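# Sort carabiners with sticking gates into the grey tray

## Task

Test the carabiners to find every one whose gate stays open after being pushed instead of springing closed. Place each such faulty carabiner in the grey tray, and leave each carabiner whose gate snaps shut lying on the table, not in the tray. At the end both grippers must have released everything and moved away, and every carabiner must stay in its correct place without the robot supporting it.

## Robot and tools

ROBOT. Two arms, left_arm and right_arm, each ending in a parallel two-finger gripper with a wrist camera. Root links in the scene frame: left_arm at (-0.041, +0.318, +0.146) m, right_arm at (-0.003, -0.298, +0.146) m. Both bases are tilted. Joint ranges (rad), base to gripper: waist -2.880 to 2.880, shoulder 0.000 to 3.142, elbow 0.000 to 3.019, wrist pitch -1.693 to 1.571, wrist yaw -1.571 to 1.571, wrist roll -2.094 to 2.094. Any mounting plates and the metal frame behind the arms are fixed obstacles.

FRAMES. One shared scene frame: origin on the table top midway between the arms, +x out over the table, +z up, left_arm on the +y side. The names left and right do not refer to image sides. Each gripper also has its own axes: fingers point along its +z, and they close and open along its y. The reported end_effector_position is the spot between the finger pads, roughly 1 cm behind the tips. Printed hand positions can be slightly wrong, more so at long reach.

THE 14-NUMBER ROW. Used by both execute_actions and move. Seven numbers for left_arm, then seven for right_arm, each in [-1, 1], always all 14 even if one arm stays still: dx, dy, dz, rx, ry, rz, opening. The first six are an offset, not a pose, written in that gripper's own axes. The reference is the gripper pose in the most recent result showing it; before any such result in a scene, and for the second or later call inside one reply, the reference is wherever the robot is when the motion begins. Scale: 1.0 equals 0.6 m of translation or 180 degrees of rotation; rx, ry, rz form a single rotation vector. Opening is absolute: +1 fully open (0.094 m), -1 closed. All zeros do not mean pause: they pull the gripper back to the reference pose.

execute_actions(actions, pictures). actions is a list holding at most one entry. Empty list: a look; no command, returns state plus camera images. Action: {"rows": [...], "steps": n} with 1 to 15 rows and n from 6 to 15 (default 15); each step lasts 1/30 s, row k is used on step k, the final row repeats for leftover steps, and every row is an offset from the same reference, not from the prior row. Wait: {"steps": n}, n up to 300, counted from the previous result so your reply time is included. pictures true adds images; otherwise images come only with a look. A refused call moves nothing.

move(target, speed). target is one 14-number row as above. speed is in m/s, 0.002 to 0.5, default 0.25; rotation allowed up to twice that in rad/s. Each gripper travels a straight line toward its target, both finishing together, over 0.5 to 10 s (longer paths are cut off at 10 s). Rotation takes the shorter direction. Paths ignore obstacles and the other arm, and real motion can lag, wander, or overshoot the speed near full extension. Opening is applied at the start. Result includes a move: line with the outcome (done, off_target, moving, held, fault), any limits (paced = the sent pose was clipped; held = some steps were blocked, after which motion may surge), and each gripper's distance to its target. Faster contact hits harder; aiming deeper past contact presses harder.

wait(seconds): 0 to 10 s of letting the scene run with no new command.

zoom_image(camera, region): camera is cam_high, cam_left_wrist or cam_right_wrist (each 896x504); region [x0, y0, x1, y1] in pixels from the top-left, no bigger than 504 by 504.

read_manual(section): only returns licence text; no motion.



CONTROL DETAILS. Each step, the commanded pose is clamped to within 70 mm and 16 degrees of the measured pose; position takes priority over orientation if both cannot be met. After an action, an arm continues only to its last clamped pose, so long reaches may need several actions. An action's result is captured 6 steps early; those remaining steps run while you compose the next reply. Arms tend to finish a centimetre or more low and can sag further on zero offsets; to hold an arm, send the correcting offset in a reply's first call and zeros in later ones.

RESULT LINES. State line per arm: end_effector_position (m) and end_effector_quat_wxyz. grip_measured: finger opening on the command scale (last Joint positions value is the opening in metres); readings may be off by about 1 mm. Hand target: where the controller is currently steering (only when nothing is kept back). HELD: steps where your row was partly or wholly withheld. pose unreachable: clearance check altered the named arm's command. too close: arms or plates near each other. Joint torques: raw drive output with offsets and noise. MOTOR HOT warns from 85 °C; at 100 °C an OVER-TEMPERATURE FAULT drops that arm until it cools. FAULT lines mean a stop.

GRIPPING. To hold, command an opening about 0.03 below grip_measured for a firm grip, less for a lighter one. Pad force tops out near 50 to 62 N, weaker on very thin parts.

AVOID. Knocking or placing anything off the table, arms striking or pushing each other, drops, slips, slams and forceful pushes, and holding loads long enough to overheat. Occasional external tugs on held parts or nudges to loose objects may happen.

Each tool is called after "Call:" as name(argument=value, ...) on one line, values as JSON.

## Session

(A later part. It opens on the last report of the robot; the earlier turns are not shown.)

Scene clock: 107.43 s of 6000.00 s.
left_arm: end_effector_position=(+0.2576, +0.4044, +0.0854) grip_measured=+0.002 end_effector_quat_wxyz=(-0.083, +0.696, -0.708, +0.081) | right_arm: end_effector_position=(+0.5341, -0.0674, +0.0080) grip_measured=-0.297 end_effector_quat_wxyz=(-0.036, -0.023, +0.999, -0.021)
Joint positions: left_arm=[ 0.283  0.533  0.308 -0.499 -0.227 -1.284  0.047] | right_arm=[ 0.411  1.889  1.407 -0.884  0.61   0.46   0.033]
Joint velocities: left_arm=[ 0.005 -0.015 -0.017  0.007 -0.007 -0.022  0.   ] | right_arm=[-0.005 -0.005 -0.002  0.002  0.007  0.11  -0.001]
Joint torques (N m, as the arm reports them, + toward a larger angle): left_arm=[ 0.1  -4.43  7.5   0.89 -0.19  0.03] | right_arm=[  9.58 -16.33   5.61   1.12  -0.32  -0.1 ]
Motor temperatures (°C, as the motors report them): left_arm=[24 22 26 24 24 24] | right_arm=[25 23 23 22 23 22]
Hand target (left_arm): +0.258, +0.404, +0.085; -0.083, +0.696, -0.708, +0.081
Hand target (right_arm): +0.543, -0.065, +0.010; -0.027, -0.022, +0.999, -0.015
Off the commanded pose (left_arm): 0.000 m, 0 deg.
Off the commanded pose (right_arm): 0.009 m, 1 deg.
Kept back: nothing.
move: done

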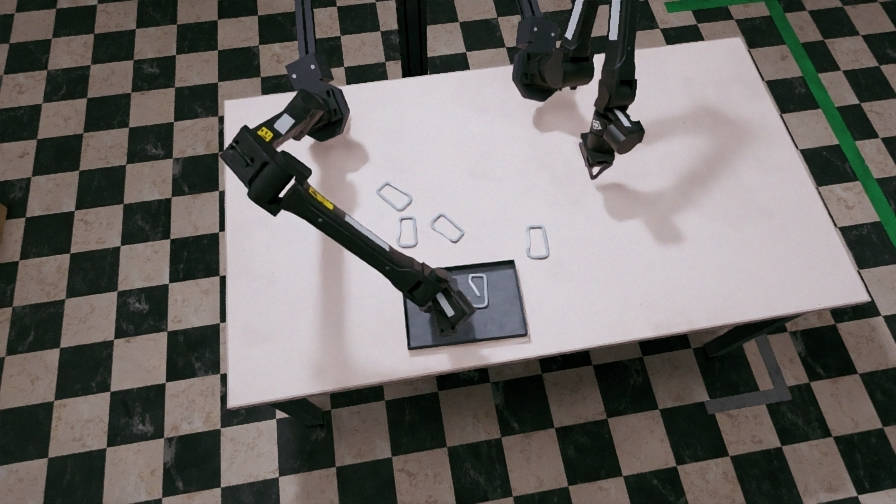

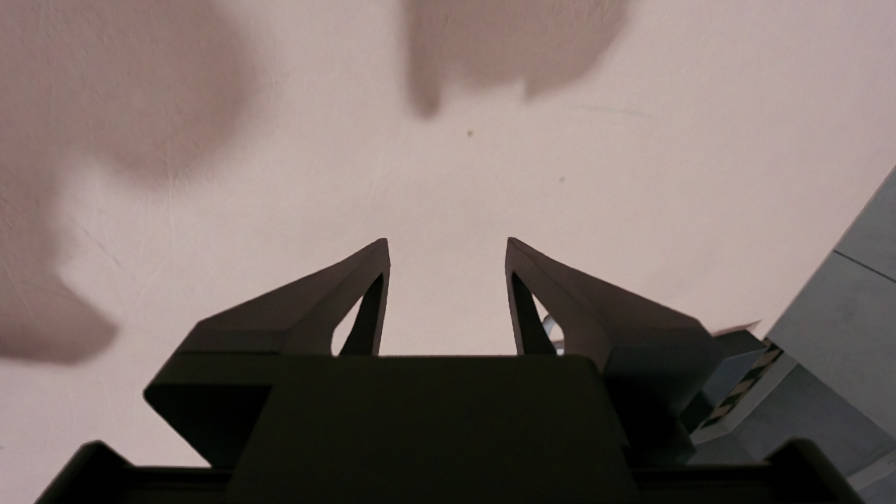

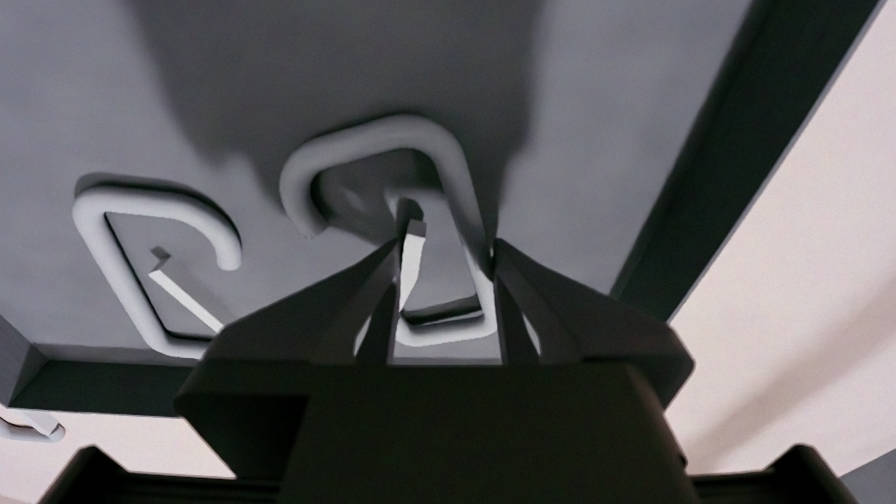

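Call:
move(target=[0,0,0,0,0,0,0, 0,0,0,0,0,0,0.15])

Call:
move(target=[0,0,0,0,0,0,0, 0,0,-0.15,0,0,0,0.15], speed=0.2)

Call:
move(target=[0,0,0,0,0,0,0, 0.45,-0.35,-0.1,0,0,0,0.15], speed=0.3)

Scene clock: 108.37 s of 6000.00 s.
left_arm: end_effector_position=(+0.2576, +0.4044, +0.0854) grip_measured=+0.002 end_effector_quat_wxyz=(-0.083, +0.696, -0.708, +0.081) | right_arm: end_effector_position=(+0.5341, -0.0674, +0.0080) grip_measured=+0.148 end_effector_quat_wxyz=(-0.036, -0.023, +0.999, -0.021)
Joint positions: left_arm=[ 0.283  0.533  0.308 -0.499 -0.227 -1.284  0.047] | right_arm=[ 0.411  1.889  1.407 -0.884  0.61   0.46   0.054]
Joint velocities: left_arm=[ 0.005  0.005 -0.002  0.007 -0.022  0.022 -0.001] | right_arm=[-0.005  0.005 -0.002 -0.007 -0.066  0.037 -0.001]
Joint torques (N m, as the arm reports them, + toward a larger angle): left_arm=[ 0.13 -4.47  7.5   0.88 -0.19  0.03] | right_arm=[  9.6  -16.16   4.95   0.33  -0.19   0.05]
Motor temperatures (°C, as the motors report them): left_arm=[24 22 26 24 24 24] | right_arm=[25 23 23 22 23 22]
Hand target (left_arm): +0.258, +0.404, +0.085; -0.083, +0.696, -0.708, +0.081
Hand target (right_arm): +0.534, -0.067, +0.008; -0.036, -0.022, +0.999, -0.021
Off the commanded pose (left_arm): 0.000 m, 0 deg.
Off the commanded pose (right_arm): 0.000 m, 0 deg.
Kept back: nothing.
move: done

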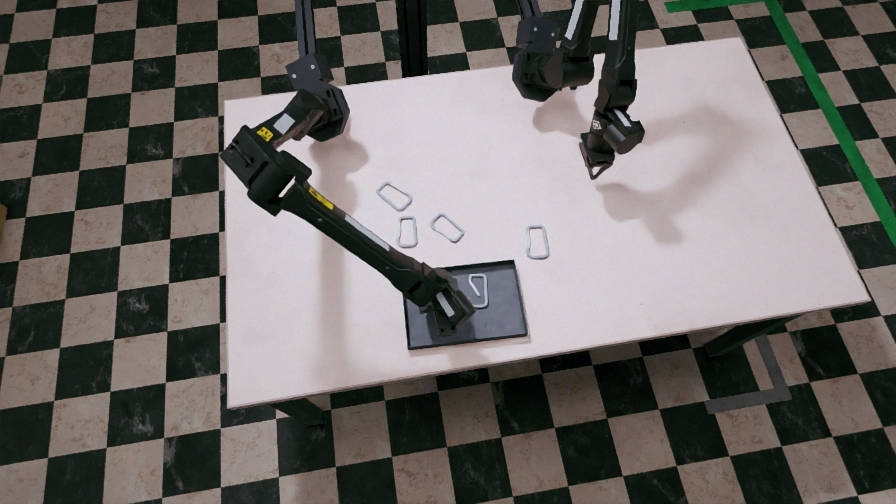

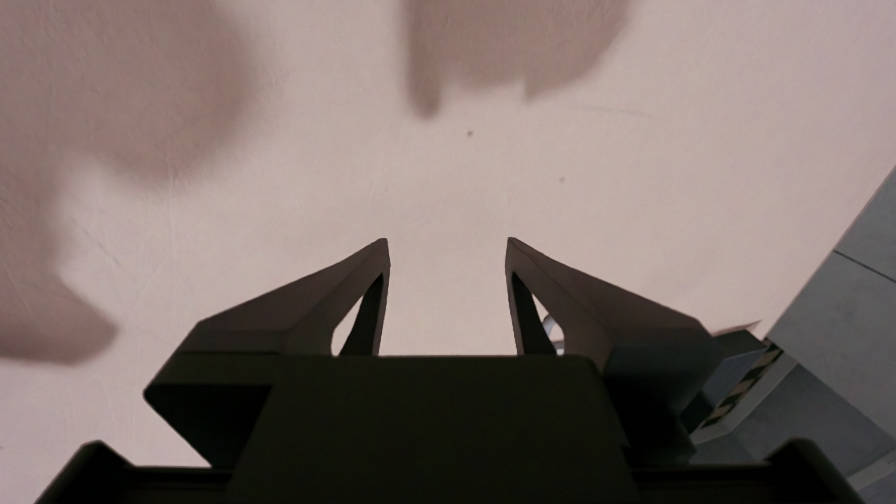

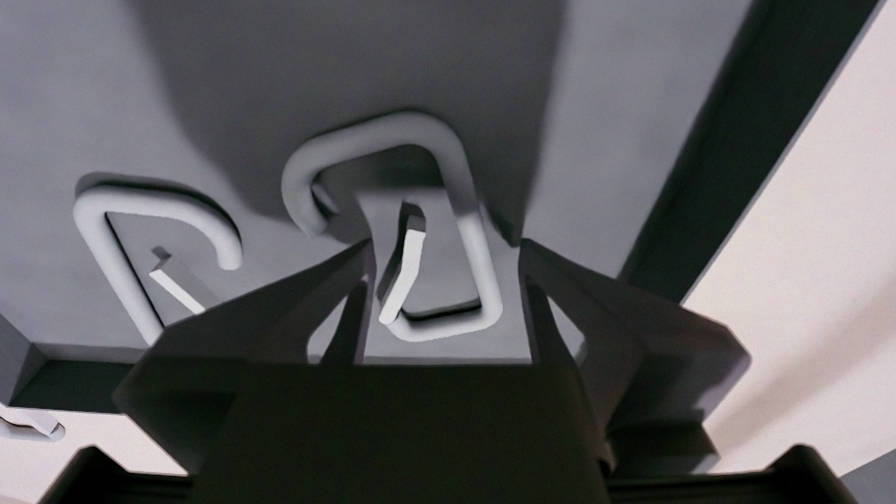

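Scene clock: 109.30 s of 6000.00 s.
left_arm: end_effector_position=(+0.2576, +0.4044, +0.0854) grip_measured=+0.002 end_effector_quat_wxyz=(-0.083, +0.696, -0.708, +0.081) | right_arm: end_effector_position=(+0.5224, -0.0654, +0.0807) grip_measured=+0.148 end_effector_quat_wxyz=(-0.050, -0.039, +0.998, -0.029)
Joint positions: left_arm=[ 0.283  0.533  0.308 -0.499 -0.227 -1.284  0.047] | right_arm=[ 0.499  1.806  1.435 -1.095  0.624  0.557  0.054]
Joint velocities: left_arm=[-0.005  0.024  0.002  0.012 -0.022 -0.007  0.001] | right_arm=[-0.015  0.005 -0.007  0.007 -0.022 -0.037 -0.   ]
Joint torques (N m, as the arm reports them, + toward a larger angle): left_arm=[ 0.06 -4.49  7.51  0.88 -0.19  0.02] | right_arm=[ 10.03 -15.87   8.1   -0.42  -0.09   0.13]
Motor temperatures (°C, as the motors report them): left_arm=[24 22 26 24 24 24] | right_arm=[25 23 23 22 23 22]
Hand target (left_arm): +0.258, +0.404, +0.085; -0.083, +0.696, -0.708, +0.081
Hand target (right_arm): +0.540, -0.064, +0.098; -0.036, -0.023, +0.999, -0.021
Off the commanded pose (left_arm): 0.000 m, 0 deg.
Off the commanded pose (right_arm): 0.025 m, 3 deg.
Kept back: nothing.
move: off_target (right_arm)

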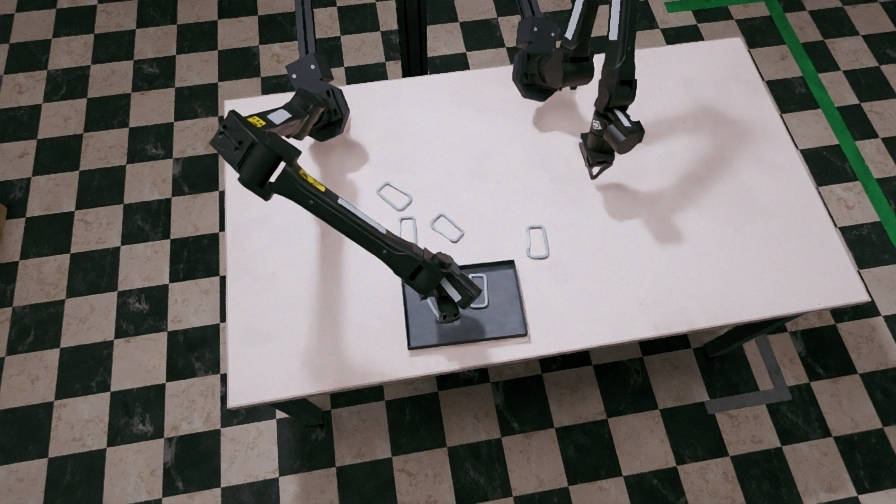

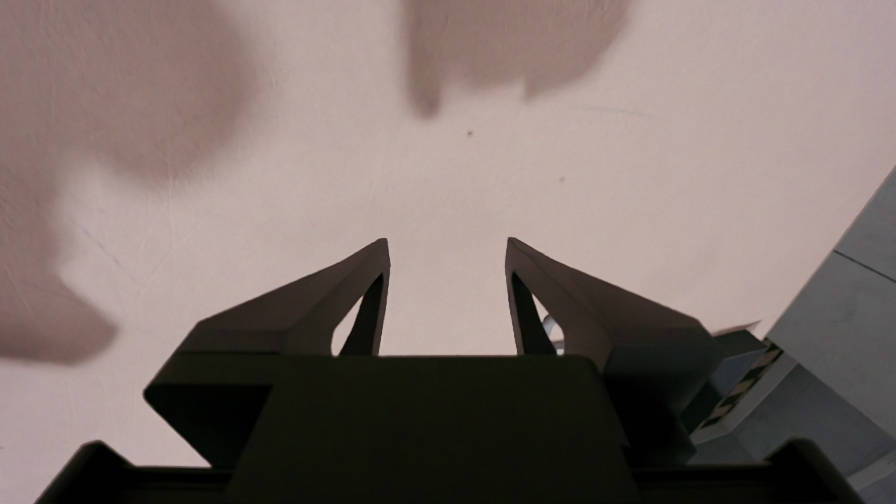

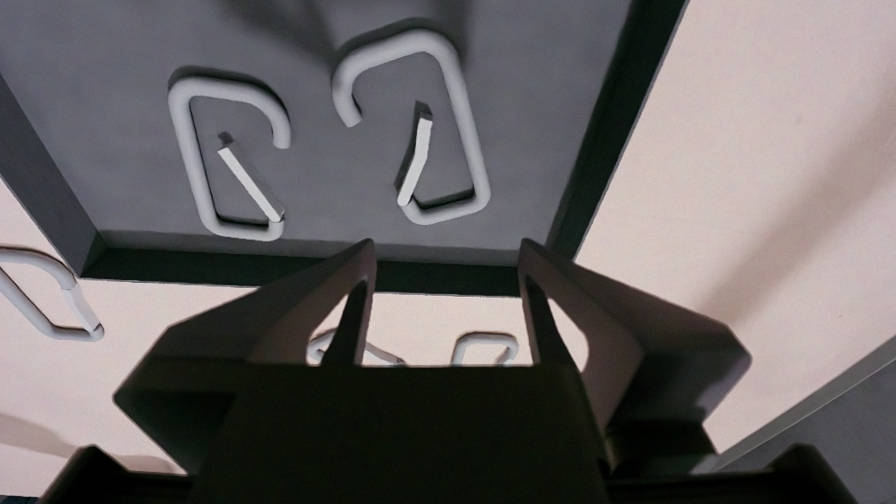

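Scene clock: 110.93 s of 6000.00 s.
left_arm: end_effector_position=(+0.2576, +0.4044, +0.0854) grip_measured=+0.002 end_effector_quat_wxyz=(-0.083, +0.696, -0.708, +0.081) | right_arm: end_effector_position=(+0.2786, -0.2873, +0.1784) grip_measured=+0.148 end_effector_quat_wxyz=(-0.044, -0.035, +0.998, -0.024)
Joint positions: left_arm=[ 0.283  0.533  0.308 -0.499 -0.227 -1.284  0.047] | right_arm=[ 0.537  0.822  0.617 -1.27   0.626  0.6    0.054]
Joint velocities: left_arm=[ 0.005 -0.015 -0.007  0.012 -0.007 -0.066  0.   ] | right_arm=[ 0.005 -0.005  0.007 -0.017 -0.007 -0.022  0.001]
Joint torques (N m, as the arm reports them, + toward a larger angle): left_arm=[ 0.1  -4.44  7.52  0.89 -0.19  0.03] | right_arm=[ 2.02 -1.99  5.85 -0.36 -0.1   0.16]
Motor temperatures (°C, as the motors report them): left_arm=[24 22 26 24 24 24] | right_arm=[25 23 23 22 23 22]
Hand target (left_arm): +0.258, +0.404, +0.085; -0.083, +0.696, -0.708, +0.081
Hand target (right_arm): +0.274, -0.287, +0.178; -0.050, -0.039, +0.998, -0.029
Off the commanded pose (left_arm): 0.000 m, 0 deg.
Off the commanded pose (right_arm): 0.004 m, 1 deg.
Kept back: nothing.
move: done

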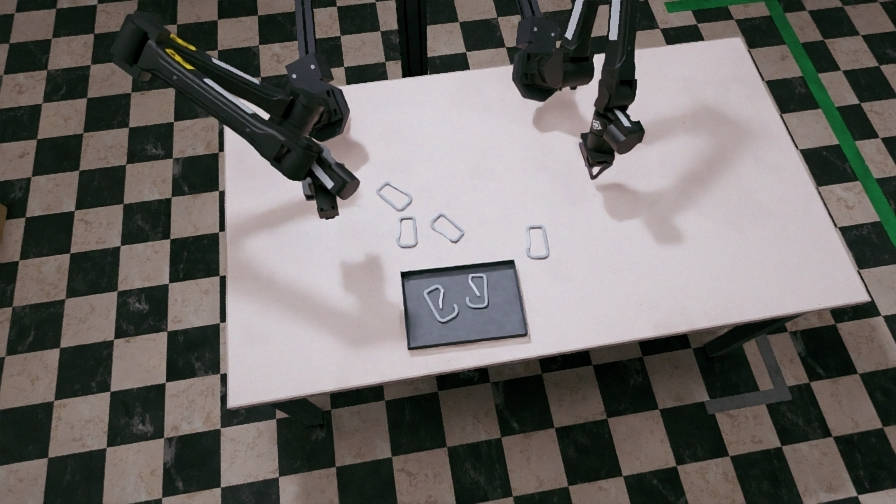

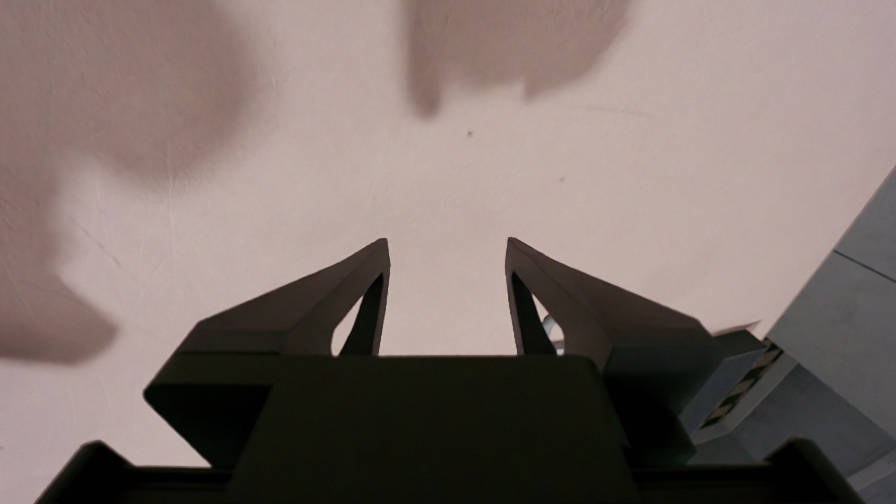

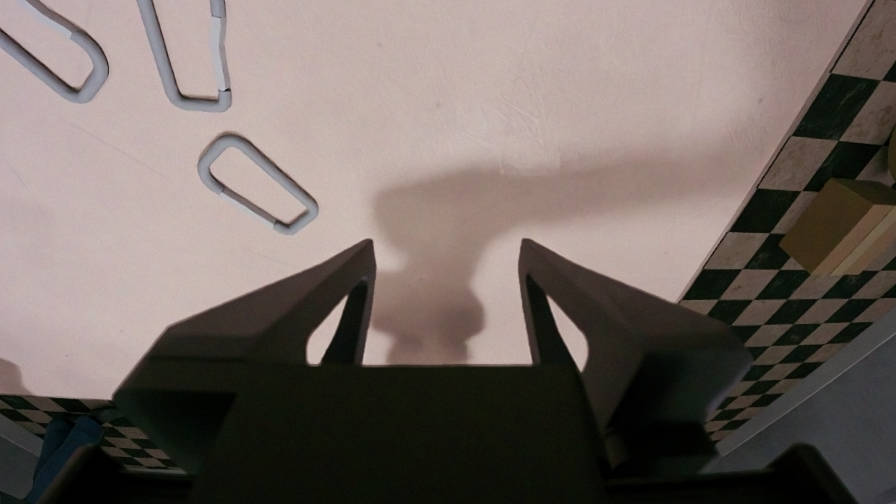

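Call:
finished_scene(scene=1)

The scene is finished: the task was done.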